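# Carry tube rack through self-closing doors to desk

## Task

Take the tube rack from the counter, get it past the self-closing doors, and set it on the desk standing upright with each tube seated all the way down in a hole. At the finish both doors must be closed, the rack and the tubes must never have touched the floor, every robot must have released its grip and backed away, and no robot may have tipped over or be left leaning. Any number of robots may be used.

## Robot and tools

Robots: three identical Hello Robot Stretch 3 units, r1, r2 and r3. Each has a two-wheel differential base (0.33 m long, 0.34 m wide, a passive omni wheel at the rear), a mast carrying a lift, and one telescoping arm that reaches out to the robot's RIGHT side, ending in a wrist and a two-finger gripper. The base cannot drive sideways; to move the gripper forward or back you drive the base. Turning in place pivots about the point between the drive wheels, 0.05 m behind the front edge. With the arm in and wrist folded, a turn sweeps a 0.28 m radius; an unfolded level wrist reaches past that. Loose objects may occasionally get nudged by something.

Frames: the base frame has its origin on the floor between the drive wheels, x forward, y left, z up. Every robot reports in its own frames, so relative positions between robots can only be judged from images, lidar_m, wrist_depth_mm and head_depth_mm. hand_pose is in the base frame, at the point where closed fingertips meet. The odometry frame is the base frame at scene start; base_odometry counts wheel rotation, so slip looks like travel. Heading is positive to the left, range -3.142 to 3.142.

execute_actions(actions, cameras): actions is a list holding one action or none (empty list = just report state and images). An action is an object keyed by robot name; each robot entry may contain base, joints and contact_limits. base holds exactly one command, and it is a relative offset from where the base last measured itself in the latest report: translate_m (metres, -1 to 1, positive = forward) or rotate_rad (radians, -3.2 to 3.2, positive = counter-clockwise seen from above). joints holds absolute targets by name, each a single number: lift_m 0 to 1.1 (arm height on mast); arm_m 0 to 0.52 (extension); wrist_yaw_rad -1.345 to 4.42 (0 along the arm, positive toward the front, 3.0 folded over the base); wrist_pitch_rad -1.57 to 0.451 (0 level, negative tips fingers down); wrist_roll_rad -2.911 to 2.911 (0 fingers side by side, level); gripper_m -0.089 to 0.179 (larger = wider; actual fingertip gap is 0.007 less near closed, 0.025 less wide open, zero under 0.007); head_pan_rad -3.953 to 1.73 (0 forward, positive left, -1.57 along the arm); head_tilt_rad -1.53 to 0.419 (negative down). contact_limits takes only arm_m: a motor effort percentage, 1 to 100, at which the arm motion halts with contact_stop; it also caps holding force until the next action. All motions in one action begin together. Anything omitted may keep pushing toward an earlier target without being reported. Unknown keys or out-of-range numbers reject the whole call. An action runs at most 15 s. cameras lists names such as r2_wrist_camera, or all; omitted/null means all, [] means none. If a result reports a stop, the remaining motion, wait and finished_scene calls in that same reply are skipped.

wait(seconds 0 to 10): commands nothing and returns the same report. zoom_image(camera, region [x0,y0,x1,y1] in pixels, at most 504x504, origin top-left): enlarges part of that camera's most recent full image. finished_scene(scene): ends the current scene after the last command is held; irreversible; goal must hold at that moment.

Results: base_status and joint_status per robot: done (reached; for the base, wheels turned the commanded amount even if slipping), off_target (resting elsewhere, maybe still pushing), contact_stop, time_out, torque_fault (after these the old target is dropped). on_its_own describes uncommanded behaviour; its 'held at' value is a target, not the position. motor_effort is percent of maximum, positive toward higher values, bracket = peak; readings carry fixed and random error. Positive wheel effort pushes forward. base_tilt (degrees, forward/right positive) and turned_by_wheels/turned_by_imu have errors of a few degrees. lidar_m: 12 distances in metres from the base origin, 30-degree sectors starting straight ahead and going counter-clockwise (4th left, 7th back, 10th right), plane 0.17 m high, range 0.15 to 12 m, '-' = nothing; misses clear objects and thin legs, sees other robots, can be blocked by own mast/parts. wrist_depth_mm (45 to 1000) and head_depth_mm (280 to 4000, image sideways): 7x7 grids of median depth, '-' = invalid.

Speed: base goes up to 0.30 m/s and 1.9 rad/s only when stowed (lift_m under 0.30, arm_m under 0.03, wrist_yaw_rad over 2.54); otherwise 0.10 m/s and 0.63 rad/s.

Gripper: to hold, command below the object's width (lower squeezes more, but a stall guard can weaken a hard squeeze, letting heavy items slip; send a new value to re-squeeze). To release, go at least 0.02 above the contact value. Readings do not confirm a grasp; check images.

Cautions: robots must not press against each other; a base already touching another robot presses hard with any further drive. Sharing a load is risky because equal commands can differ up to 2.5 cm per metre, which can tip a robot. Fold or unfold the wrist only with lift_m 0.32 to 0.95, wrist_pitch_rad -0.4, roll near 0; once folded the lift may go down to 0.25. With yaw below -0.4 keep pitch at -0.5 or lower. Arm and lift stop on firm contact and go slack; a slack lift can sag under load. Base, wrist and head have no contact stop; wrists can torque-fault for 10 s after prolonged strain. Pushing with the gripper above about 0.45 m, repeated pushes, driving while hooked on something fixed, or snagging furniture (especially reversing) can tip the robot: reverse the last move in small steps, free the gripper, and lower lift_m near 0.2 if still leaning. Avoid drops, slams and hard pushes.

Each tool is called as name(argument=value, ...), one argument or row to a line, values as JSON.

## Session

execute_actions(
  actions=[],
  cameras=["r1_nav_camera","r2_nav_camera","r3_nav_camera","r1_wrist_camera","r2_wrist_camera","r3_wrist_camera"],
)

Scene clock: 0.00 s.
r1.base_odometry: x=+0.000 y=+0.000 heading=+0.000 (m, m, rad; r1's odometry frame)
r1.turned_by_wheels: +0.000 (rad since the last result)
r1.turned_by_imu: +0.000 (rad since the last result)
r1.base_tilt: forward=+0.1 right=+0.1 (deg)
r1.lidar_m: 1.06 1.06 1.05 1.14 1.74 1.56 2.63 2.12 2.10 1.23 0.99 0.98
r1.head_depth_mm: 940 932 929 921 917 906 900 / 1008 995 986 985 976 969 965 / 1081 1072 1064 1055 1048 1036 1027 / 1163 1153 1150 1136 1128 1117 1107 / 1271 1251 1242 1230 1219 1213 1199 / 1308 1322 1311 1303 1308 1294 1295 / 1172 1178 1183 1192 1191 1203 1211
r1.base_status: not commanded
r1.joint_positions: lift_m=+0.473 arm_m=-0.001 wrist_yaw_rad=+2.833 wrist_pitch_rad=-0.582 wrist_roll_rad=+0.016 gripper_m=+0.037 head_pan_rad=-0.016 head_tilt_rad=-0.001
r1.joint_status: not commanded
r1.motor_effort: left_wheel=+0 right_wheel=+1 lift_m=+39 arm_m=+0 wrist_yaw_rad=+0 wrist_pitch_rad=+5 wrist_roll_rad=+0 gripper_m=+0 head_pan_rad=+0 head_tilt_rad=+3 (%)
r1.hand_pose: x=+0.0399 y=+0.0470 z=+0.4511 quat_wxyz=(+0.306, +0.705, +0.094, +0.633) (m; r1's base frame)
r1.wrist_depth_mm: - - - - - 882 836 / - - - - - - 879 / - - 969 959 952 935 918 / 863 - 841 811 826 820 801 / 719 712 718 725 731 692 712 / 641 620 - 622 620 614 615 / 579 577 - 572 561 548 552
r2.base_odometry: x=+0.000 y=+0.000 heading=+0.000 (m, m, rad; r2's odometry frame)
r2.turned_by_wheels: +0.000 (rad since the last result)
r2.turned_by_imu: +0.000 (rad since the last result)
r2.base_tilt: forward=+1.2 right=+1.3 (deg)
r2.lidar_m: 0.92 0.91 0.98 1.49 2.77 2.83 2.25 2.22 1.75 1.40 1.38 1.16
r2.head_depth_mm: 1110 1105 1105 1106 1111 1106 1113 / 1052 1046 1050 1049 1053 1052 1055 / 1003 1006 1001 1008 1000 1004 1000 / 958 958 957 963 956 955 958 / 916 917 913 917 919 913 921 / 883 878 878 879 881 881 876 / 845 845 843 842 845 842 845
r2.base_status: not commanded
r2.joint_positions: lift_m=+0.528 arm_m=+0.003 wrist_yaw_rad=+2.994 wrist_pitch_rad=-0.338 wrist_roll_rad=+0.018 gripper_m=+0.037 head_pan_rad=-0.018 head_tilt_rad=-0.007
r2.joint_status: not commanded
r2.motor_effort: left_wheel=+0 right_wheel=+1 lift_m=+26 arm_m=-1 wrist_yaw_rad=+1 wrist_pitch_rad=+8 wrist_roll_rad=+0 gripper_m=-1 head_pan_rad=+0 head_tilt_rad=+2 (%)
r2.hand_pose: x=+0.0130 y=+0.0836 z=+0.5591 quat_wxyz=(+0.171, +0.710, +0.066, +0.680) (m; r2's base frame)
r2.wrist_depth_mm: - - - - - 904 729 / - - - - - 932 760 / - - - - - 991 763 / - - - - - - 795 / - - - - - - 843 / 897 900 - 868 842 870 812 / 747 753 - 737 730 734 721
r3.base_odometry: x=+0.000 y=+0.000 heading=+0.000 (m, m, rad; r3's odometry frame)
r3.turned_by_wheels: +0.000 (rad since the last result)
r3.turned_by_imu: +0.000 (rad since the last result)
r3.base_tilt: forward=+1.7 right=-0.8 (deg)
r3.lidar_m: 2.07 1.99 1.96 2.22 2.72 1.56 1.50 1.20 1.18 1.29 1.96 1.61
r3.head_depth_mm: 1884 2097 2093 2083 2004 2059 2039 / 1901 2240 2242 2236 1983 2205 2181 / 1903 2428 2397 2407 2254 2387 2263 / 1923 2611 2641 2611 2526 2519 2031 / 1935 2576 2626 2674 2627 2688 2224 / 1935 2353 2345 2356 2387 2389 2233 / 1964 2115 2150 2163 2169 2168 2124
r3.base_status: not commanded
r3.joint_positions: lift_m=+0.326 arm_m=+0.000 wrist_yaw_rad=+3.035 wrist_pitch_rad=-0.526 wrist_roll_rad=+0.014 gripper_m=+0.037 head_pan_rad=+0.010 head_tilt_rad=-0.020
r3.joint_status: not commanded
r3.motor_effort: left_wheel=+0 right_wheel=+1 lift_m=+26 arm_m=+0 wrist_yaw_rad=+1 wrist_pitch_rad=+4 wrist_roll_rad=+0 gripper_m=+0 head_pan_rad=+0 head_tilt_rad=+2 (%)
r3.hand_pose: x=+0.0010 y=+0.0630 z=+0.3155 quat_wxyz=(+0.221, +0.696, +0.146, +0.667) (m; r3's base frame)
r3.wrist_depth_mm: - - - - - - - / 982 984 985 984 954 973 988 / 792 784 788 782 785 779 774 / 662 662 651 657 644 651 641 / 561 566 - 579 578 563 553 / 493 - - - 476 488 489 / - - - - 433 433 432
pictures: r1_nav_camera (sideways: a quarter turn counterclockwise sets it upright), r1_wrist_camera, r2_nav_camera (sideways: a quarter turn counterclockwise sets it upright), r2_wrist_camera, r3_nav_camera (sideways: a quarter turn counterclockwise sets it upright), r3_wrist_camera
camera_calibration (this result's frames):
r1_nav_camera: T_world_to_cam=[[0.0381337, 0.0384589, 0.998532, -1.26046], [0.0249708, -0.998984, 0.0375227, 0.00585828], [0.998961, 0.0235033, -0.0390553, 0.00293415], [0, 0, 0, 1]] pos_world=[0.0449886, 0.0542593, 1.2585]
r1_wrist_camera: T_world_to_cam=[[0.964744, -0.262207, -0.0227, -0.00996887], [-0.205456, -0.696411, -0.687605, 0.377287], [0.164487, 0.668027, -0.72573, 0.458371], [0, 0, 0, 1]] pos_world=[0.0117375, -0.0460714, 0.591852]
r2_nav_camera: T_world_to_cam=[[0.00490037, 0.00595159, 0.99997, -1.25826], [-0.0473423, -0.99886, 0.00617699, 0.0414901], [0.998867, -0.0473712, -0.00461302, -0.0388752], [0, 0, 0, 1]] pos_world=[0.0469613, 0.0470898, 1.25778]
r2_wrist_camera: T_world_to_cam=[[0.992092, -0.123592, -0.0218768, 0.0141654], [-0.0811237, -0.49841, -0.863137, 0.551554], [0.0957733, 0.858086, -0.504495, 0.370076], [0, 0, 0, 1]] pos_world=[-0.00475257, -0.0409059, 0.663079]
r3_nav_camera: T_world_to_cam=[[0.0762369, -0.042114, 0.9962, -1.25378], [0.0427938, -0.998049, -0.045467, 0.111647], [0.996171, 0.0460975, -0.0742859, 0.0436299], [0, 0, 0, 1]] pos_world=[0.0473433, 0.056616, 1.25733]
r3_wrist_camera: T_world_to_cam=[[0.991336, -0.130212, -0.0172308, 0.0125989], [-0.0995247, -0.659059, -0.745477, 0.30357], [0.0857139, 0.740734, -0.666308, 0.32958], [0, 0, 0, 1]] pos_world=[-0.0105266, -0.0424198, 0.446123]
Images, in order (width x height): r1_nav_camera 672x504, r1_wrist_camera 644x364, r2_nav_camera 672x504, r2_wrist_camera 644x364, r3_nav_camera 672x504, r3_wrist_camera 644x364.

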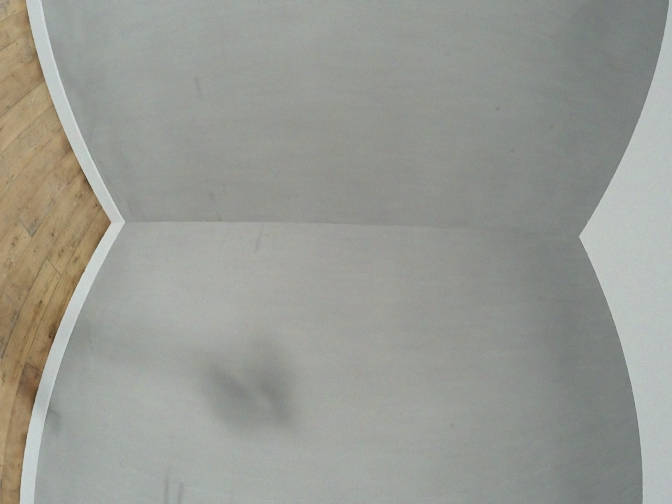

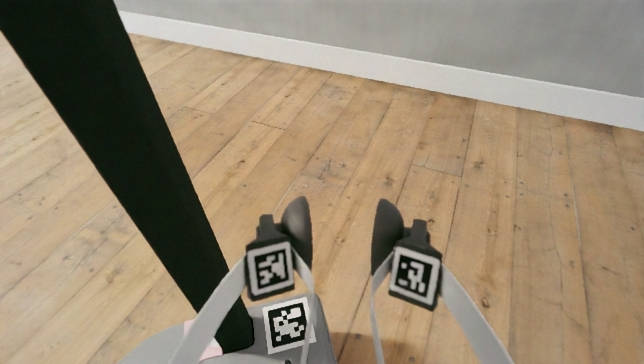

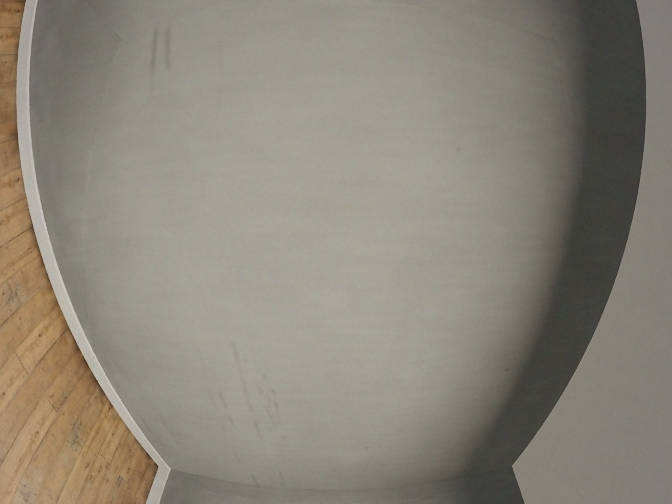

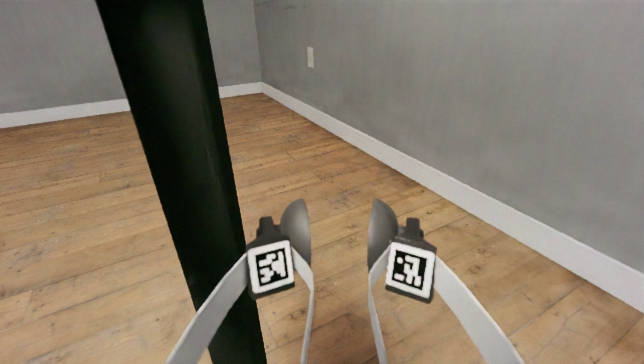

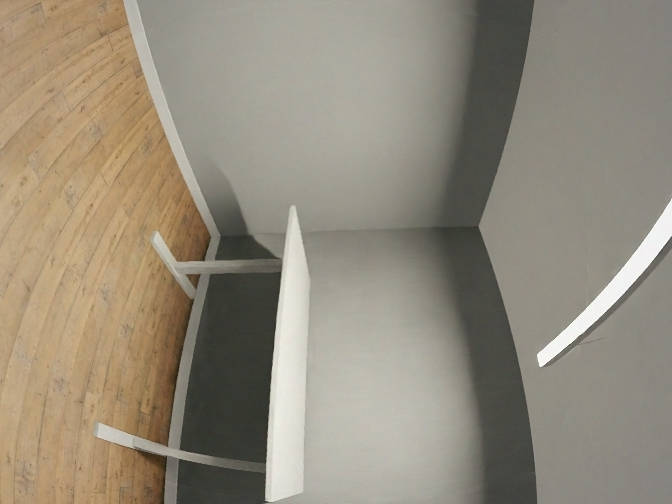

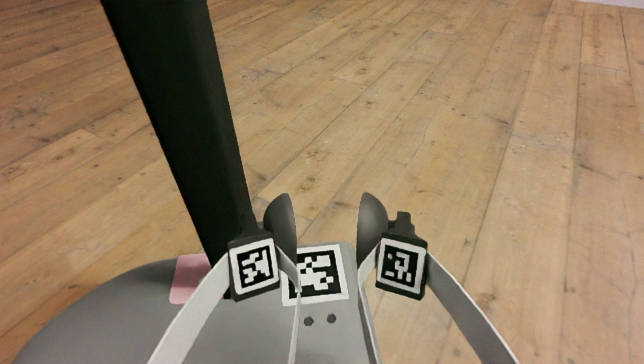

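execute_actions(
  actions=[
    {"r1":{"joints":{"lift_m":0.27,"head_pan_rad":-3.0,"head_tilt_rad":-0.4}},"r2":{"joints":{"lift_m":0.27,"head_pan_rad":-1.8,"head_tilt_rad":-0.4}},"r3":{"joints":{"lift_m":0.27,"head_pan_rad":1.3,"head_tilt_rad":-0.4}}},
  ],
  cameras=["r1_nav_camera","r2_nav_camera","r3_nav_camera"],
)

Scene clock: 31.67 s.
r1.base_odometry: x=+0.000 y=+0.000 heading=+0.000 (m, m, rad; r1's odometry frame)
r1.turned_by_wheels: +0.000 (rad since the last result)
r1.turned_by_imu: +0.002 (rad since the last result)
r1.base_tilt: forward=+0.2 right=+0.1 (deg)
r1.lidar_m: 1.06 1.06 1.05 1.14 1.75 1.56 2.64 2.12 2.10 1.23 0.98 0.98
r1.head_depth_mm: 3393 3599 3839 3417 2386 1797 1420 / 3003 3281 3665 3546 2376 1776 1412 / 2711 2926 3188 3244 2340 1764 1402 / 2450 2626 2836 3022 2312 1751 1397 / 2243 2405 2559 2759 2301 1734 1393 / 2143 2264 2448 2608 2288 1727 1371 / 1990 2090 2217 2354 2250 1701 1365
r1.base_status: not commanded
r1.joint_positions: lift_m=+0.270 arm_m=-0.001 wrist_yaw_rad=+2.833 wrist_pitch_rad=-0.582 wrist_roll_rad=+0.016 gripper_m=+0.037 head_pan_rad=-2.993 head_tilt_rad=-0.395
r1.joint_status: all done
r1.motor_effort: left_wheel=+0(0) right_wheel=+0(0) lift_m=+26(31) arm_m=+1(0) wrist_yaw_rad=+0(0) wrist_pitch_rad=+5(5) wrist_roll_rad=-1(1) gripper_m=+0(1) head_pan_rad=-4(55) head_tilt_rad=-2(31) (%)
r1.hand_pose: x=+0.0399 y=+0.0469 z=+0.2482 quat_wxyz=(+0.306, +0.705, +0.094, +0.633) (m; r1's base frame)
r1.wrist_depth_mm: - - - - 933 871 832 / - 791 775 753 757 772 754 / 659 - 654 639 624 620 629 / 545 - 548 528 531 537 533 / 482 - - 466 477 464 455 / - - - 410 403 409 406 / - - - - 366 368 362
r2.base_odometry: x=+0.000 y=+0.000 heading=+0.000 (m, m, rad; r2's odometry frame)
r2.turned_by_wheels: +0.000 (rad since the last result)
r2.turned_by_imu: +0.000 (rad since the last result)
r2.base_tilt: forward=+1.1 right=+1.3 (deg)
r2.lidar_m: 0.92 0.91 0.99 1.49 2.77 2.82 2.26 2.22 1.75 1.40 1.38 1.16
r2.head_depth_mm: 2468 2584 2619 2790 2409 1841 1502 / 2505 2678 2077 2164 2300 1850 1490 / 2339 2509 1914 1984 2117 1835 1492 / 2141 2315 1835 1820 1979 1852 1494 / 2039 2152 1843 1689 1808 1857 1504 / 1914 2030 1843 1572 1685 1799 1504 / 1815 1912 1862 1477 1560 1686 1503
r2.base_status: not commanded
r2.joint_positions: lift_m=+0.270 arm_m=+0.003 wrist_yaw_rad=+2.994 wrist_pitch_rad=-0.339 wrist_roll_rad=+0.018 gripper_m=+0.037 head_pan_rad=-1.793 head_tilt_rad=-0.395
r2.joint_status: all done
r2.motor_effort: left_wheel=+0(0) right_wheel=+1(1) lift_m=+15(21) arm_m=-1(0) wrist_yaw_rad=+0(0) wrist_pitch_rad=+8(9) wrist_roll_rad=+0(0) gripper_m=-1(1) head_pan_rad=-5(61) head_tilt_rad=-2(26) (%)
r2.hand_pose: x=+0.0130 y=+0.0835 z=+0.3012 quat_wxyz=(+0.171, +0.710, +0.067, +0.680) (m; r2's base frame)
r2.wrist_depth_mm: - - - - - 939 735 / - - - - - 951 759 / - - - - - 954 779 / 886 864 873 833 832 833 758 / 679 676 - 651 677 644 639 / 552 544 - 530 504 518 512 / 452 481 - - 439 443 436
r3.base_odometry: x=+0.000 y=+0.000 heading=+0.000 (m, m, rad; r3's odometry frame)
r3.turned_by_wheels: +0.000 (rad since the last result)
r3.turned_by_imu: +0.001 (rad since the last result)
r3.base_tilt: forward=+1.7 right=-0.8 (deg)
r3.lidar_m: 2.07 1.99 1.97 2.22 2.71 1.57 1.50 1.19 1.18 1.29 1.96 1.61
r3.head_depth_mm: 1672 1784 1873 1989 2072 1789 1443 / 1744 1855 1963 2107 2180 1807 1436 / 1822 1929 2073 2198 2271 1792 1434 / 1893 2005 2153 2298 2370 1787 1430 / 1904 2053 2165 2317 2361 1787 1435 / 1995 2119 2301 2481 2354 1772 1429 / 2085 2230 2412 2620 2335 1773 1415
r3.base_status: not commanded
r3.joint_positions: lift_m=+0.270 arm_m=+0.000 wrist_yaw_rad=+3.035 wrist_pitch_rad=-0.528 wrist_roll_rad=+0.014 gripper_m=+0.037 head_pan_rad=+1.293 head_tilt_rad=-0.395
r3.joint_status: all done
r3.motor_effort: left_wheel=+0(0) right_wheel=+0(1) lift_m=+23(24) arm_m=+0(1) wrist_yaw_rad=+0(0) wrist_pitch_rad=+4(5) wrist_roll_rad=+0(0) gripper_m=+0(0) head_pan_rad=+5(55) head_tilt_rad=-2(24) (%)
r3.hand_pose: x=+0.0010 y=+0.0628 z=+0.2590 quat_wxyz=(+0.222, +0.696, +0.146, +0.667) (m; r3's base frame)
r3.wrist_depth_mm: - - - - - - - / 856 855 853 855 846 837 836 / 683 686 691 692 681 686 674 / 573 577 573 565 565 571 568 / 490 521 - - 502 484 484 / - - - - 410 427 426 / - - - - 380 376 378
pictures: r1_nav_camera (sideways: a quarter turn counterclockwise sets it upright), r2_nav_camera (sideways: a quarter turn counterclockwise sets it upright), r3_nav_camera (sideways: a quarter turn counterclockwise sets it upright)
camera_calibration (this result's frames):
r1_nav_camera: T_world_to_cam=[[-0.407161, -0.100527, 0.907807, -1.13913], [-0.19955, 0.979704, 0.0189884, 0.0313722], [-0.891291, -0.173422, -0.418957, 0.508936], [0, 0, 0, 1]] pos_world=[-0.00394032, -0.0569887, 1.24674]
r2_nav_camera: T_world_to_cam=[[-0.0783106, -0.374274, 0.924006, -1.15836], [-0.969532, 0.244388, 0.0168219, 0.0332628], [-0.232112, -0.894535, -0.382009, 0.459862], [0, 0, 0, 1]] pos_world=[0.048277, -0.0303101, 1.24544]
r3_nav_camera: T_world_to_cam=[[0.160702, 0.406698, 0.899317, -1.12769], [0.963789, -0.261113, -0.0541399, 0.117295], [0.212805, 0.875453, -0.433932, 0.516502], [0, 0, 0, 1]] pos_world=[-0.0417392, 0.0370838, 1.24463]
Images, in order (width x height): r1_nav_camera 672x504, r2_nav_camera 672x504, r3_nav_camera 672x504.

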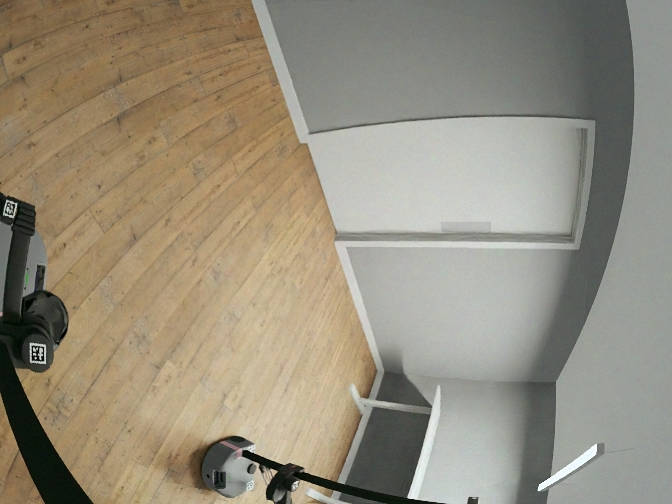

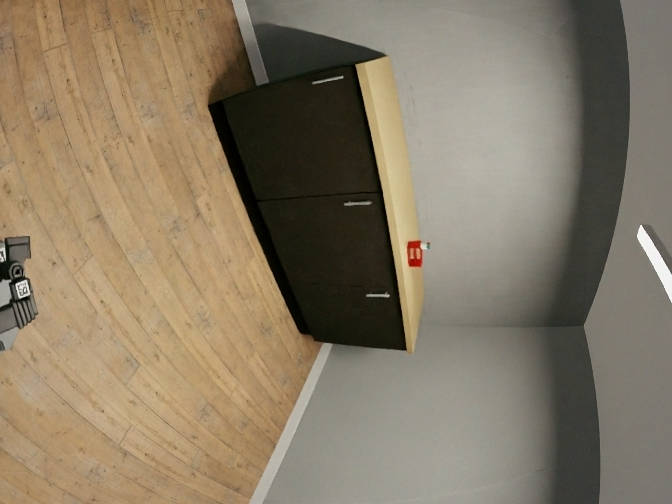

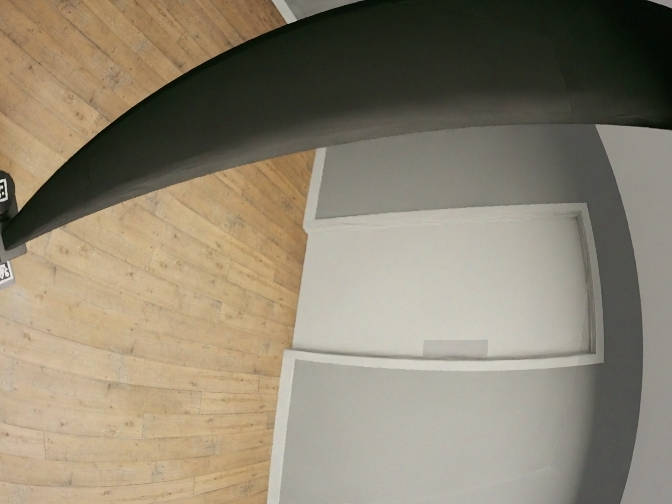

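execute_actions(
  actions=[
    {"r1":{"base":{"rotate_rad":0.09}},"r2":{"base":{"rotate_rad":1.13}},"r3":{"base":{"rotate_rad":-1.876},"joints":{"head_pan_rad":-3.14,"head_tilt_rad":-0.9}}},
  ],
  cameras=[],
)

execute_actions(
  actions=[
    {"r1":{"base":{"translate_m":-0.5}},"r2":{"base":{"translate_m":-0.8}},"r3":{"base":{"translate_m":-1.0}}},
  ],
  cameras=[],
)

execute_actions(
  actions=[
    {"r1":{"base":{"translate_m":-0.3}},"r2":{"base":{"translate_m":-0.5}},"r3":{"base":{"translate_m":-0.62}}},
  ],
  cameras=[],
)

execute_actions(
  actions=[
    {"r2":{"base":{"rotate_rad":-0.82},"joints":{"head_pan_rad":-1.57,"head_tilt_rad":-0.6,"lift_m":0.9,"wrist_pitch_rad":-0.4}},"r3":{"base":{"rotate_rad":-0.39},"joints":{"lift_m":0.31}}},
  ],
  cameras=["r1_nav_camera","r2_head_camera","r2_nav_camera","r3_nav_camera"],
)

Scene clock: 51.53 s.
r1.base_odometry: x=+0.000 y=+0.000 heading=+0.090 (m, m, rad; r1's odometry frame)
r1.turned_by_wheels: +0.090 (rad since the last result)
r1.turned_by_imu: +0.091 (rad since the last result)
r1.base_tilt: forward=+0.2 right=+0.1 (deg)
r1.lidar_m: 1.11 1.05 1.05 1.19 1.99 1.67 2.56 2.10 2.09 1.16 0.98 0.98
r1.head_depth_mm: 2953 3250 3606 3582 2396 1794 1417 / 2680 2913 3183 3341 2361 1762 1421 / 2458 2641 2869 3074 2349 1763 1406 / 2271 2427 2622 2840 2349 1743 1400 / 2167 2321 2477 2670 2285 1732 1384 / 2039 2142 2306 2481 2274 1709 1374 / 1901 1994 2142 2293 2220 1713 1369
r1.base_status: done
r1.joint_positions: lift_m=+0.270 arm_m=-0.001 wrist_yaw_rad=+2.833 wrist_pitch_rad=-0.582 wrist_roll_rad=+0.016 gripper_m=+0.037 head_pan_rad=-2.993 head_tilt_rad=-0.395
r1.joint_status: not commanded
r1.motor_effort: left_wheel=-4(12) right_wheel=+3(6) lift_m=+26(26) arm_m=+1(1) wrist_yaw_rad=+0(0) wrist_pitch_rad=+5(5) wrist_roll_rad=-1(1) gripper_m=+0(0) head_pan_rad=-4(4) head_tilt_rad=-2(2) (%)
r1.hand_pose: x=+0.0399 y=+0.0469 z=+0.2482 quat_wxyz=(+0.306, +0.705, +0.094, +0.633) (m; r1's base frame)
r1.wrist_depth_mm: - - - - 939 904 824 / - 798 795 789 782 752 743 / 648 - 636 647 621 618 631 / 545 - 550 543 531 539 529 / 478 - - 468 473 459 457 / - - - 410 401 409 406 / - - - - 367 362 362
r2.base_odometry: x=+0.000 y=+0.000 heading=+1.130 (m, m, rad; r2's odometry frame)
r2.turned_by_wheels: +1.130 (rad since the last result)
r2.turned_by_imu: +1.142 (rad since the last result)
r2.base_tilt: forward=+1.1 right=+1.3 (deg)
r2.lidar_m: 1.03 1.70 2.76 2.66 2.22 2.23 1.65 1.38 1.38 1.08 0.91 0.91
r2.head_depth_mm: 1747 1837 1979 2092 2244 1853 1487 / 1826 1947 2059 2215 2316 1840 1491 / 1898 1999 2136 2300 2376 1857 1496 / 1630 1739 1858 1990 2153 1844 1494 / 1395 1471 1553 1657 1760 1801 1496 / 1225 1289 1355 1423 1504 1589 1503 / 1099 1147 1196 1242 1311 1366 1410
r2.base_status: done
r2.joint_positions: lift_m=+0.270 arm_m=+0.003 wrist_yaw_rad=+2.994 wrist_pitch_rad=-0.339 wrist_roll_rad=+0.018 gripper_m=+0.037 head_pan_rad=-1.793 head_tilt_rad=-0.396
r2.joint_status: not commanded
r2.motor_effort: left_wheel=-2(7) right_wheel=+4(8) lift_m=+15(15) arm_m=-1(0) wrist_yaw_rad=+0(0) wrist_pitch_rad=+8(8) wrist_roll_rad=+0(0) gripper_m=+0(0) head_pan_rad=-5(6) head_tilt_rad=-1(2) (%)
r2.hand_pose: x=+0.0130 y=+0.0835 z=+0.3012 quat_wxyz=(+0.171, +0.710, +0.067, +0.680) (m; r2's base frame)
r2.wrist_depth_mm: - - - - - - - / - - - - - - - / - - - - - - - / 889 891 873 853 865 848 816 / 667 664 - 651 670 650 641 / 541 543 - 535 509 532 511 / 462 475 - - 444 440 441
r3.base_odometry: x=+0.000 y=+0.000 heading=-1.876 (m, m, rad; r3's odometry frame)
r3.turned_by_wheels: -1.876 (rad since the last result)
r3.turned_by_imu: -1.849 (rad since the last result)
r3.base_tilt: forward=+1.6 right=-0.8 (deg)
r3.lidar_m: 1.19 1.45 1.61 2.10 2.08 1.96 2.06 2.41 1.69 1.56 1.31 1.19
r3.head_depth_mm: 1735 1955 1968 1649 1432 1254 1123 / 1832 2108 1964 1652 1430 1251 1171 / 1887 2186 1967 1657 1425 1260 - / 1981 2263 1973 1665 1430 1265 - / 2038 2282 1977 1660 1433 1258 1144 / 2070 2337 1983 1658 1435 1256 1121 / 2181 2391 1981 1663 1442 1258 1129
r3.base_status: done
r3.joint_positions: lift_m=+0.270 arm_m=+0.000 wrist_yaw_rad=+3.035 wrist_pitch_rad=-0.528 wrist_roll_rad=+0.014 gripper_m=+0.037 head_pan_rad=-3.133 head_tilt_rad=-0.890
r3.joint_status: all done
r3.motor_effort: left_wheel=+4(13) right_wheel=-5(11) lift_m=+23(23) arm_m=+0(0) wrist_yaw_rad=+0(0) wrist_pitch_rad=+5(4) wrist_roll_rad=+0(0) gripper_m=+0(0) head_pan_rad=-4(60) head_tilt_rad=-3(30) (%)
r3.hand_pose: x=+0.0010 y=+0.0628 z=+0.2590 quat_wxyz=(+0.222, +0.696, +0.147, +0.667) (m; r3's base frame)
r3.wrist_depth_mm: - - - - - - - / 868 857 854 853 839 867 847 / 682 688 681 678 680 680 685 / 569 572 567 571 575 568 566 / 490 526 - - 507 489 490 / - - - - 416 428 424 / - - - - 382 379 381
pictures: none
No camera images: the call's "cameras" was empty. Leave "cameras" out to get every camera's image.

Scene clock: 56.47 s.
r1.base_odometry: x=-0.498 y=-0.045 heading=+0.090 (m, m, rad; r1's odometry frame)
r1.turned_by_wheels: +0.000 (rad since the last result)
r1.turned_by_imu: +0.002 (rad since the last result)
r1.base_tilt: forward=+0.2 right=+0.1 (deg)
r1.lidar_m: 1.52 1.39 1.39 1.58 2.65 3.16 1.21 1.76 1.76 1.59 1.34 1.34
r1.head_depth_mm: 2477 2617 3017 3245 2399 1782 1423 / 2256 2337 2586 2906 2146 1647 1416 / 2048 2217 2421 2648 1503 1441 1370 / 1901 2043 2211 2403 2322 1661 1394 / 1792 1919 2064 2225 2305 1730 1389 / 1707 1826 1938 2089 2163 1725 1376 / 1602 1689 1786 1939 2028 1706 1373
r1.base_status: done
r1.joint_positions: lift_m=+0.270 arm_m=-0.001 wrist_yaw_rad=+2.833 wrist_pitch_rad=-0.582 wrist_roll_rad=+0.016 gripper_m=+0.037 head_pan_rad=-2.993 head_tilt_rad=-0.396
r1.joint_status: not commanded
r1.motor_effort: left_wheel=-3(14) right_wheel=+3(5) lift_m=+26(26) arm_m=+1(1) wrist_yaw_rad=+1(1) wrist_pitch_rad=+6(6) wrist_roll_rad=-1(0) gripper_m=-1(0) head_pan_rad=-4(4) head_tilt_rad=-2(2) (%)
r1.hand_pose: x=+0.0399 y=+0.0469 z=+0.2481 quat_wxyz=(+0.306, +0.705, +0.094, +0.633) (m; r1's base frame)
r1.wrist_depth_mm: - - - - - 968 942 / - 785 813 792 753 755 745 / 653 - 646 646 637 634 615 / 556 - 550 547 541 530 525 / 479 - - 469 478 460 455 / - - - 412 404 408 406 / - - - - 369 370 368
r2.base_odometry: x=-0.342 y=-0.723 heading=+1.130 (m, m, rad; r2's odometry frame)
r2.turned_by_wheels: +0.000 (rad since the last result)
r2.turned_by_imu: -0.004 (rad since the last result)
r2.base_tilt: forward=+1.1 right=+1.3 (deg)
r2.lidar_m: 1.69 2.79 3.28 1.95 1.64 1.63 1.01 0.85 0.84 0.95 1.50 1.50
r2.head_depth_mm: 1251 1327 1405 1029 912 979 1058 / 1317 1393 1469 1031 965 1042 1128 / 1389 1473 1546 1029 1025 1117 1211 / 1449 1541 1666 1057 1097 1195 1333 / 1529 1646 1775 1876 2060 1793 1496 / 1611 1733 1873 2040 2215 1865 1496 / 1701 1832 1953 2093 2171 1838 1504
r2.base_status: done
r2.joint_positions: lift_m=+0.270 arm_m=+0.003 wrist_yaw_rad=+2.994 wrist_pitch_rad=-0.339 wrist_roll_rad=+0.018 gripper_m=+0.037 head_pan_rad=-1.793 head_tilt_rad=-0.396
r2.joint_status: not commanded
r2.motor_effort: left_wheel=-2(9) right_wheel=+3(7) lift_m=+15(15) arm_m=-1(1) wrist_yaw_rad=+0(1) wrist_pitch_rad=+9(9) wrist_roll_rad=+0(0) gripper_m=-1(1) head_pan_rad=-5(4) head_tilt_rad=-1(2) (%)
r2.hand_pose: x=+0.0130 y=+0.0835 z=+0.3012 quat_wxyz=(+0.171, +0.710, +0.067, +0.680) (m; r2's base frame)
r2.wrist_depth_mm: - - - - - - - / - - - - - - - / - - - - - - - / 862 857 861 844 865 841 829 / 674 660 - 672 690 646 627 / 537 532 - 528 513 532 528 / 456 482 - - 439 434 450
r3.base_odometry: x=+0.300 y=+0.954 heading=-1.876 (m, m, rad; r3's odometry frame)
r3.turned_by_wheels: +0.000 (rad since the last result)
r3.turned_by_imu: -0.004 (rad since the last result)
r3.base_tilt: forward=+1.7 right=-0.8 (deg)
r3.lidar_m: 2.14 2.60 2.14 1.82 1.14 1.04 1.10 1.25 2.36 2.36 1.16 2.13
r3.head_depth_mm: 936 1068 1231 1472 1425 1250 1117 / 973 1106 1305 1550 1416 1257 1174 / 1012 1157 1372 1579 1432 1259 - / 1049 1219 1436 1619 1428 1257 - / 1094 1278 1541 1658 1430 1261 1148 / 1119 1290 1531 1661 1431 1259 1121 / 1116 1327 1609 1658 1434 1262 1121
r3.base_status: done
r3.joint_positions: lift_m=+0.270 arm_m=+0.000 wrist_yaw_rad=+3.035 wrist_pitch_rad=-0.528 wrist_roll_rad=+0.014 gripper_m=+0.037 head_pan_rad=-3.133 head_tilt_rad=-0.890
r3.joint_status: not commanded
r3.motor_effort: left_wheel=+4(8) right_wheel=-4(14) lift_m=+23(23) arm_m=+0(0) wrist_yaw_rad=+0(0) wrist_pitch_rad=+5(4) wrist_roll_rad=+0(0) gripper_m=+0(0) head_pan_rad=-4(5) head_tilt_rad=-5(4) (%)
r3.hand_pose: x=+0.0010 y=+0.0628 z=+0.2590 quat_wxyz=(+0.222, +0.696, +0.147, +0.667) (m; r3's base frame)
r3.wrist_depth_mm: 1000 - - - - - - / 858 858 851 846 845 847 849 / 688 686 683 682 681 681 670 / 573 572 568 573 569 573 562 / 491 518 - - 501 485 487 / - - - - 414 425 423 / - - - - 378 379 378
pictures: none
No camera images: the call's "cameras" was empty. Leave "cameras" out to get every camera's image.

Scene clock: 60.17 s.
r1.base_odometry: x=-0.797 y=-0.072 heading=+0.089 (m, m, rad; r1's odometry frame)
r1.turned_by_wheels: +0.000 (rad since the last result)
r1.turned_by_imu: +0.001 (rad since the last result)
r1.base_tilt: forward=+0.2 right=+0.1 (deg)
r1.lidar_m: 1.77 1.59 1.59 1.81 2.74 2.88 1.83 1.22 1.55 1.76 1.56 1.56
r1.head_depth_mm: 2177 2418 2663 2939 2367 1779 1419 / 1982 2150 2363 2632 2351 1774 1410 / 1833 1960 2141 2350 2330 1761 1400 / 1670 1808 1935 2116 2209 1754 1393 / 1571 1668 1786 1940 2070 1661 1391 / 1515 1099 1671 1782 1501 1495 1370 / 1421 1504 1608 1716 1774 1502 1369
r1.base_status: done
r1.joint_positions: lift_m=+0.270 arm_m=-0.001 wrist_yaw_rad=+2.833 wrist_pitch_rad=-0.582 wrist_roll_rad=+0.016 gripper_m=+0.037 head_pan_rad=-2.993 head_tilt_rad=-0.396
r1.joint_status: not commanded
r1.motor_effort: left_wheel=-3(15) right_wheel=+2(5) lift_m=+26(26) arm_m=+0(1) wrist_yaw_rad=+0(0) wrist_pitch_rad=+6(6) wrist_roll_rad=+0(1) gripper_m=-1(0) head_pan_rad=-4(4) head_tilt_rad=-1(2) (%)
r1.hand_pose: x=+0.0399 y=+0.0469 z=+0.2481 quat_wxyz=(+0.306, +0.705, +0.094, +0.633) (m; r1's base frame)
r1.wrist_depth_mm: - - - - - 971 967 / - 798 776 761 779 736 734 / 663 - 651 657 622 638 621 / 552 - 539 549 544 528 525 / 487 - - 466 475 462 459 / - - - 413 407 406 409 / - - - - 367 368 367
r2.base_odometry: x=-0.555 y=-1.176 heading=+1.130 (m, m, rad; r2's odometry frame)
r2.turned_by_wheels: +0.000 (rad since the last result)
r2.turned_by_imu: -0.003 (rad since the last result)
r2.base_tilt: forward=+1.1 right=+1.3 (deg)
r2.lidar_m: 2.10 3.44 2.79 1.51 1.26 1.26 0.61 0.51 0.51 0.57 0.94 1.87
r2.head_depth_mm: 954 1013 1074 1028 718 570 612 / 1000 1060 1128 1031 718 594 654 / 1047 1119 1183 1034 722 632 702 / 1098 1172 1261 1034 720 690 757 / 1163 1238 1334 1038 725 746 824 / 1220 1306 1400 1042 754 811 902 / 1292 1395 1523 1041 796 884 992
r2.base_status: done
r2.joint_positions: lift_m=+0.270 arm_m=+0.003 wrist_yaw_rad=+2.994 wrist_pitch_rad=-0.339 wrist_roll_rad=+0.018 gripper_m=+0.037 head_pan_rad=-1.793 head_tilt_rad=-0.396
r2.joint_status: not commanded
r2.motor_effort: left_wheel=-2(8) right_wheel=+3(5) lift_m=+15(15) arm_m=+0(1) wrist_yaw_rad=-1(0) wrist_pitch_rad=+8(8) wrist_roll_rad=+0(0) gripper_m=+0(0) head_pan_rad=-5(5) head_tilt_rad=-2(2) (%)
r2.hand_pose: x=+0.0130 y=+0.0835 z=+0.3012 quat_wxyz=(+0.171, +0.710, +0.067, +0.680) (m; r2's base frame)
r2.wrist_depth_mm: 981 - - - - - - / - - - - - - - / 995 - - - - - - / 886 849 860 837 838 826 833 / 679 666 - 651 676 638 640 / 533 536 - 523 507 524 524 / 455 478 - - 442 444 439
r3.base_odometry: x=+0.486 y=+1.545 heading=-1.875 (m, m, rad; r3's odometry frame)
r3.turned_by_wheels: +0.000 (rad since the last result)
r3.turned_by_imu: -0.002 (rad since the last result)
r3.base_tilt: forward=+1.7 right=-0.8 (deg)
r3.lidar_m: 2.73 2.60 2.18 0.78 0.57 0.51 0.51 0.62 1.02 2.16 1.23 1.23
r3.head_depth_mm: 420 479 554 660 814 1066 1121 / 435 499 582 701 873 1169 1175 / 453 522 615 745 944 1210 - / 471 545 647 797 1032 1237 - / 491 571 684 853 1133 1259 1144 / 514 602 728 920 1188 1264 1120 / 536 634 767 923 1178 1259 1123
r3.base_status: done
r3.joint_positions: lift_m=+0.270 arm_m=+0.000 wrist_yaw_rad=+3.035 wrist_pitch_rad=-0.528 wrist_roll_rad=+0.014 gripper_m=+0.037 head_pan_rad=-3.133 head_tilt_rad=-0.890
r3.joint_status: not commanded
r3.motor_effort: left_wheel=+4(9) right_wheel=-4(12) lift_m=+23(23) arm_m=+0(1) wrist_yaw_rad=+0(0) wrist_pitch_rad=+4(4) wrist_roll_rad=+0(0) gripper_m=+0(0) head_pan_rad=-4(4) head_tilt_rad=-4(5) (%)
r3.hand_pose: x=+0.0010 y=+0.0628 z=+0.2590 quat_wxyz=(+0.222, +0.696, +0.147, +0.667) (m; r3's base frame)
r3.wrist_depth_mm: 504 - 974 - - - - / 522 575 852 845 849 845 850 / 529 636 688 690 690 684 677 / 544 569 570 563 570 562 570 / 492 516 - - 497 487 489 / - - - - 419 426 426 / - - - - 379 378 377
pictures: none
No camera images: the call's "cameras" was empty. Leave "cameras" out to get every camera's image.

Scene clock: 66.73 s.
r1.base_odometry: x=-0.797 y=-0.072 heading=+0.089 (m, m, rad; r1's odometry frame)
r1.turned_by_wheels: +0.000 (rad since the last result)
r1.turned_by_imu: +0.002 (rad since the last result)
r1.base_tilt: forward=+0.2 right=+0.1 (deg)
r1.lidar_m: 1.78 1.60 1.59 1.81 2.75 2.88 1.37 1.22 1.54 1.77 1.56 1.56
r1.head_depth_mm: 2173 2400 2690 2974 2378 1781 1421 / 1990 2166 2395 2637 2361 1772 1420 / 1831 1969 2121 2328 2350 1760 1394 / 1667 1798 1942 2129 2209 1756 1397 / 1566 1654 1776 1914 2065 1594 1384 / 1511 1095 1725 1842 1579 1505 1372 / 1425 1500 1609 1710 1767 1557 1377
r1.base_status: not commanded
r1.joint_positions: lift_m=+0.270 arm_m=-0.001 wrist_yaw_rad=+2.833 wrist_pitch_rad=-0.582 wrist_roll_rad=+0.016 gripper_m=+0.037 head_pan_rad=-2.993 head_tilt_rad=-0.396
r1.joint_status: not commanded
r1.motor_effort: left_wheel=-4(4) right_wheel=+3(3) lift_m=+26(26) arm_m=+1(1) wrist_yaw_rad=+1(1) wrist_pitch_rad=+5(6) wrist_roll_rad=-1(1) gripper_m=-1(1) head_pan_rad=-4(4) head_tilt_rad=-2(2) (%)
r1.hand_pose: x=+0.0399 y=+0.0469 z=+0.2481 quat_wxyz=(+0.306, +0.705, +0.094, +0.633) (m; r1's base frame)
r1.wrist_depth_mm: - - - - 981 964 961 / - 814 782 745 780 769 759 / 654 - 644 652 623 619 636 / 538 - 537 539 534 536 527 / 485 - - 470 470 464 461 / - - - 409 397 409 409 / - - - - 366 372 367
r2.base_odometry: x=-0.555 y=-1.176 heading=+0.310 (m, m, rad; r2's odometry frame)
r2.turned_by_wheels: -0.820 (rad since the last result)
r2.turned_by_imu: -0.830 (rad since the last result)
r2.base_tilt: forward=+1.1 right=+1.3 (deg)
r2.lidar_m: 1.88 1.90 2.45 3.59 1.98 1.35 1.26 0.80 0.54 0.51 0.52 0.66
r2.head_depth_mm: 992 1084 948 696 668 745 - / 977 1079 952 695 659 759 - / 968 1069 947 693 648 754 - / 958 1054 904 693 639 743 - / 954 1047 948 693 601 728 - / 940 1036 950 692 603 719 834 / 934 1023 953 694 602 708 832
r2.base_status: done
r2.joint_positions: lift_m=+0.900 arm_m=+0.003 wrist_yaw_rad=+2.994 wrist_pitch_rad=-0.414 wrist_roll_rad=+0.018 gripper_m=+0.037 head_pan_rad=-1.577 head_tilt_rad=-0.593
r2.joint_status: all done
r2.motor_effort: left_wheel=+3(8) right_wheel=-1(6) lift_m=+33(34) arm_m=+0(1) wrist_yaw_rad=+0(0) wrist_pitch_rad=+8(8) wrist_roll_rad=+0(0) gripper_m=-1(1) head_pan_rad=+4(27) head_tilt_rad=-2(20) (%)
r2.hand_pose: x=+0.0117 y=+0.0749 z=+0.9131 quat_wxyz=(+0.197, +0.706, +0.093, +0.673) (m; r2's base frame)
r2.wrist_depth_mm: - - - - - - - / - - - - - - - / - - - - - - - / - - - - - - - / - - - - - - - / - - - - - - - / - - - - - - -
r3.base_odometry: x=+0.486 y=+1.545 heading=-2.265 (m, m, rad; r3's odometry frame)
r3.turned_by_wheels: -0.390 (rad since the last result)
r3.turned_by_imu: -0.383 (rad since the last result)
r3.base_tilt: forward=+1.8 right=-0.7 (deg)
r3.lidar_m: 2.72 2.79 2.60 2.14 0.66 0.54 0.51 0.52 0.68 1.43 2.20 1.23
r3.head_depth_mm: 434 504 596 732 950 1194 1117 / 434 503 598 731 947 1213 - / 434 504 598 731 945 1224 - / 435 501 596 732 946 1218 - / 434 502 596 732 945 1219 1148 / 434 503 596 728 946 1215 1118 / 434 501 595 731 945 1214 1121
r3.base_status: done
r3.joint_positions: lift_m=+0.310 arm_m=+0.000 wrist_yaw_rad=+3.035 wrist_pitch_rad=-0.528 wrist_roll_rad=+0.014 gripper_m=+0.037 head_pan_rad=-3.133 head_tilt_rad=-0.890
r3.joint_status: all done
r3.motor_effort: left_wheel=+4(12) right_wheel=-3(13) lift_m=+28(30) arm_m=+0(0) wrist_yaw_rad=+1(1) wrist_pitch_rad=+5(5) wrist_roll_rad=+0(0) gripper_m=+0(0) head_pan_rad=-4(4) head_tilt_rad=-4(5) (%)
r3.hand_pose: x=+0.0010 y=+0.0628 z=+0.2987 quat_wxyz=(+0.222, +0.696, +0.147, +0.667) (m; r3's base frame)
r3.wrist_depth_mm: 701 - - - - - - / 682 851 940 927 946 927 934 / 658 748 748 748 755 746 745 / 606 627 622 629 629 622 620 / 545 544 - 563 551 544 529 / 484 - - - 457 477 470 / - - - - 418 417 416
pictures: r1_nav_camera (sideways: a quarter turn counterclockwise sets it upright), r2_head_camera (sideways: a quarter turn clockwise sets it upright), r2_nav_camera (sideways: a quarter turn counterclockwise sets it upright), r3_nav_camera (sideways: a quarter turn counterclockwise sets it upright)
camera_calibration (this result's frames):
r1_nav_camera: T_world_to_cam=[[-0.408313, -0.100592, 0.907283, -1.13844], [-0.199323, 0.979751, 0.018923, 0.0314559], [-0.890815, -0.173116, -0.420095, 0.510414], [0, 0, 0, 1]] pos_world=[-0.00388644, -0.0569759, 1.24672]
r2_head_camera: T_world_to_cam=[[0.0294581, 0.543278, -0.839036, 1.11266], [0.999032, -0.0434407, 0.00694753, -0.0151646], [-0.0326739, -0.838428, -0.544032, 0.662186], [0, 0, 0, 1]] pos_world=[0.00400941, -0.0499441, 1.29391]
r2_nav_camera: T_world_to_cam=[[0.00263129, -0.55683, 0.830622, -1.03705], [-0.999402, 0.0271841, 0.0213895, 0.0275034], [-0.03449, -0.830182, -0.556425, 0.685606], [0, 0, 0, 1]] pos_world=[0.0538623, -0.00903175, 1.2423]
r3_nav_camera: T_world_to_cam=[[-0.810543, 0.0362627, 0.584556, -0.711496], [0.00571489, 0.998524, -0.0540188, 0.122946], [-0.585651, -0.0404439, -0.809553, 1.00998], [0, 0, 0, 1]] pos_world=[0.0140969, -0.0561162, 1.24018]
Images, in order (width x height): r1_nav_camera 672x504, r2_head_camera 896x504, r2_nav_camera 672x504, r3_nav_camera 672x504.

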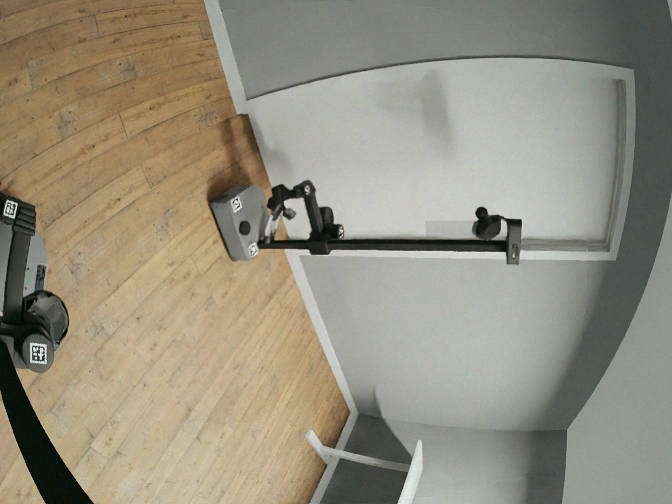

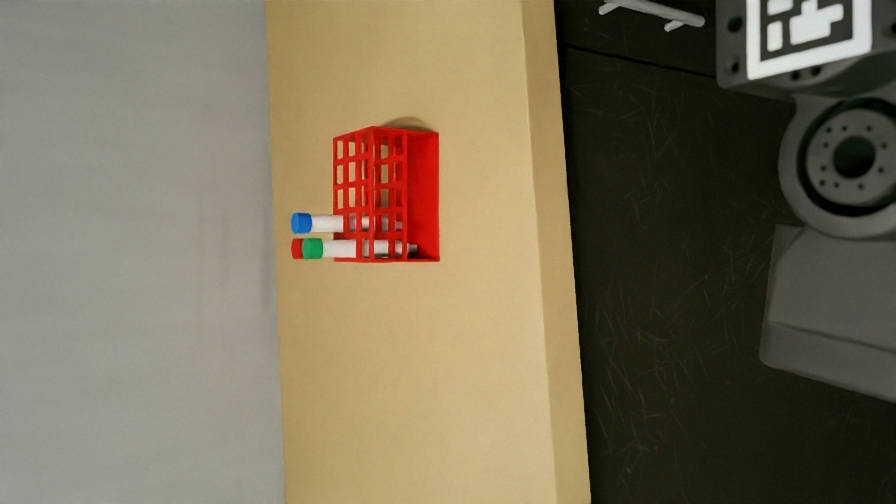

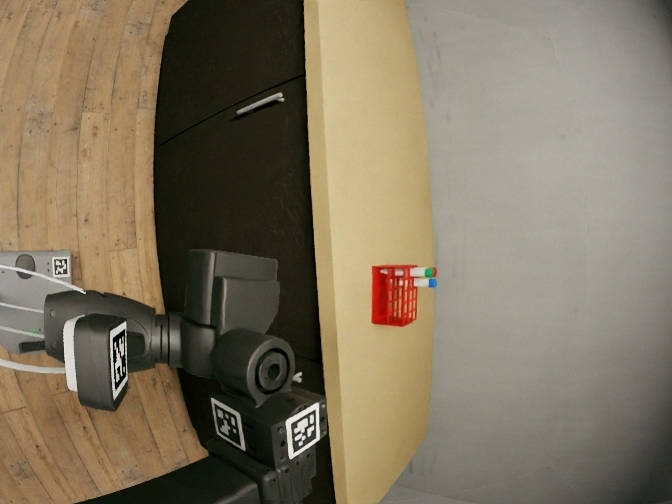

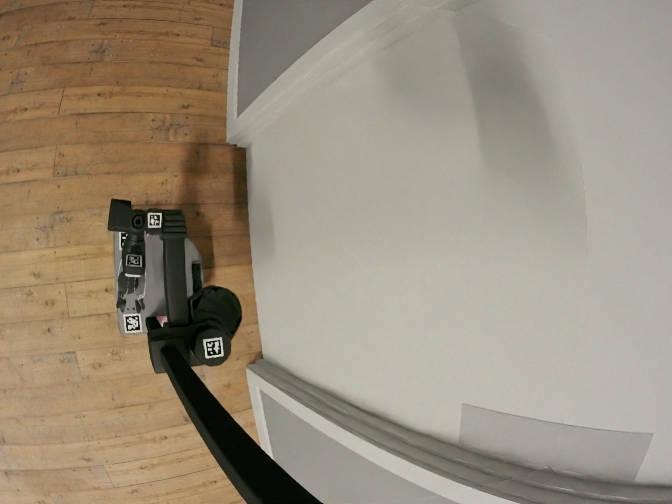

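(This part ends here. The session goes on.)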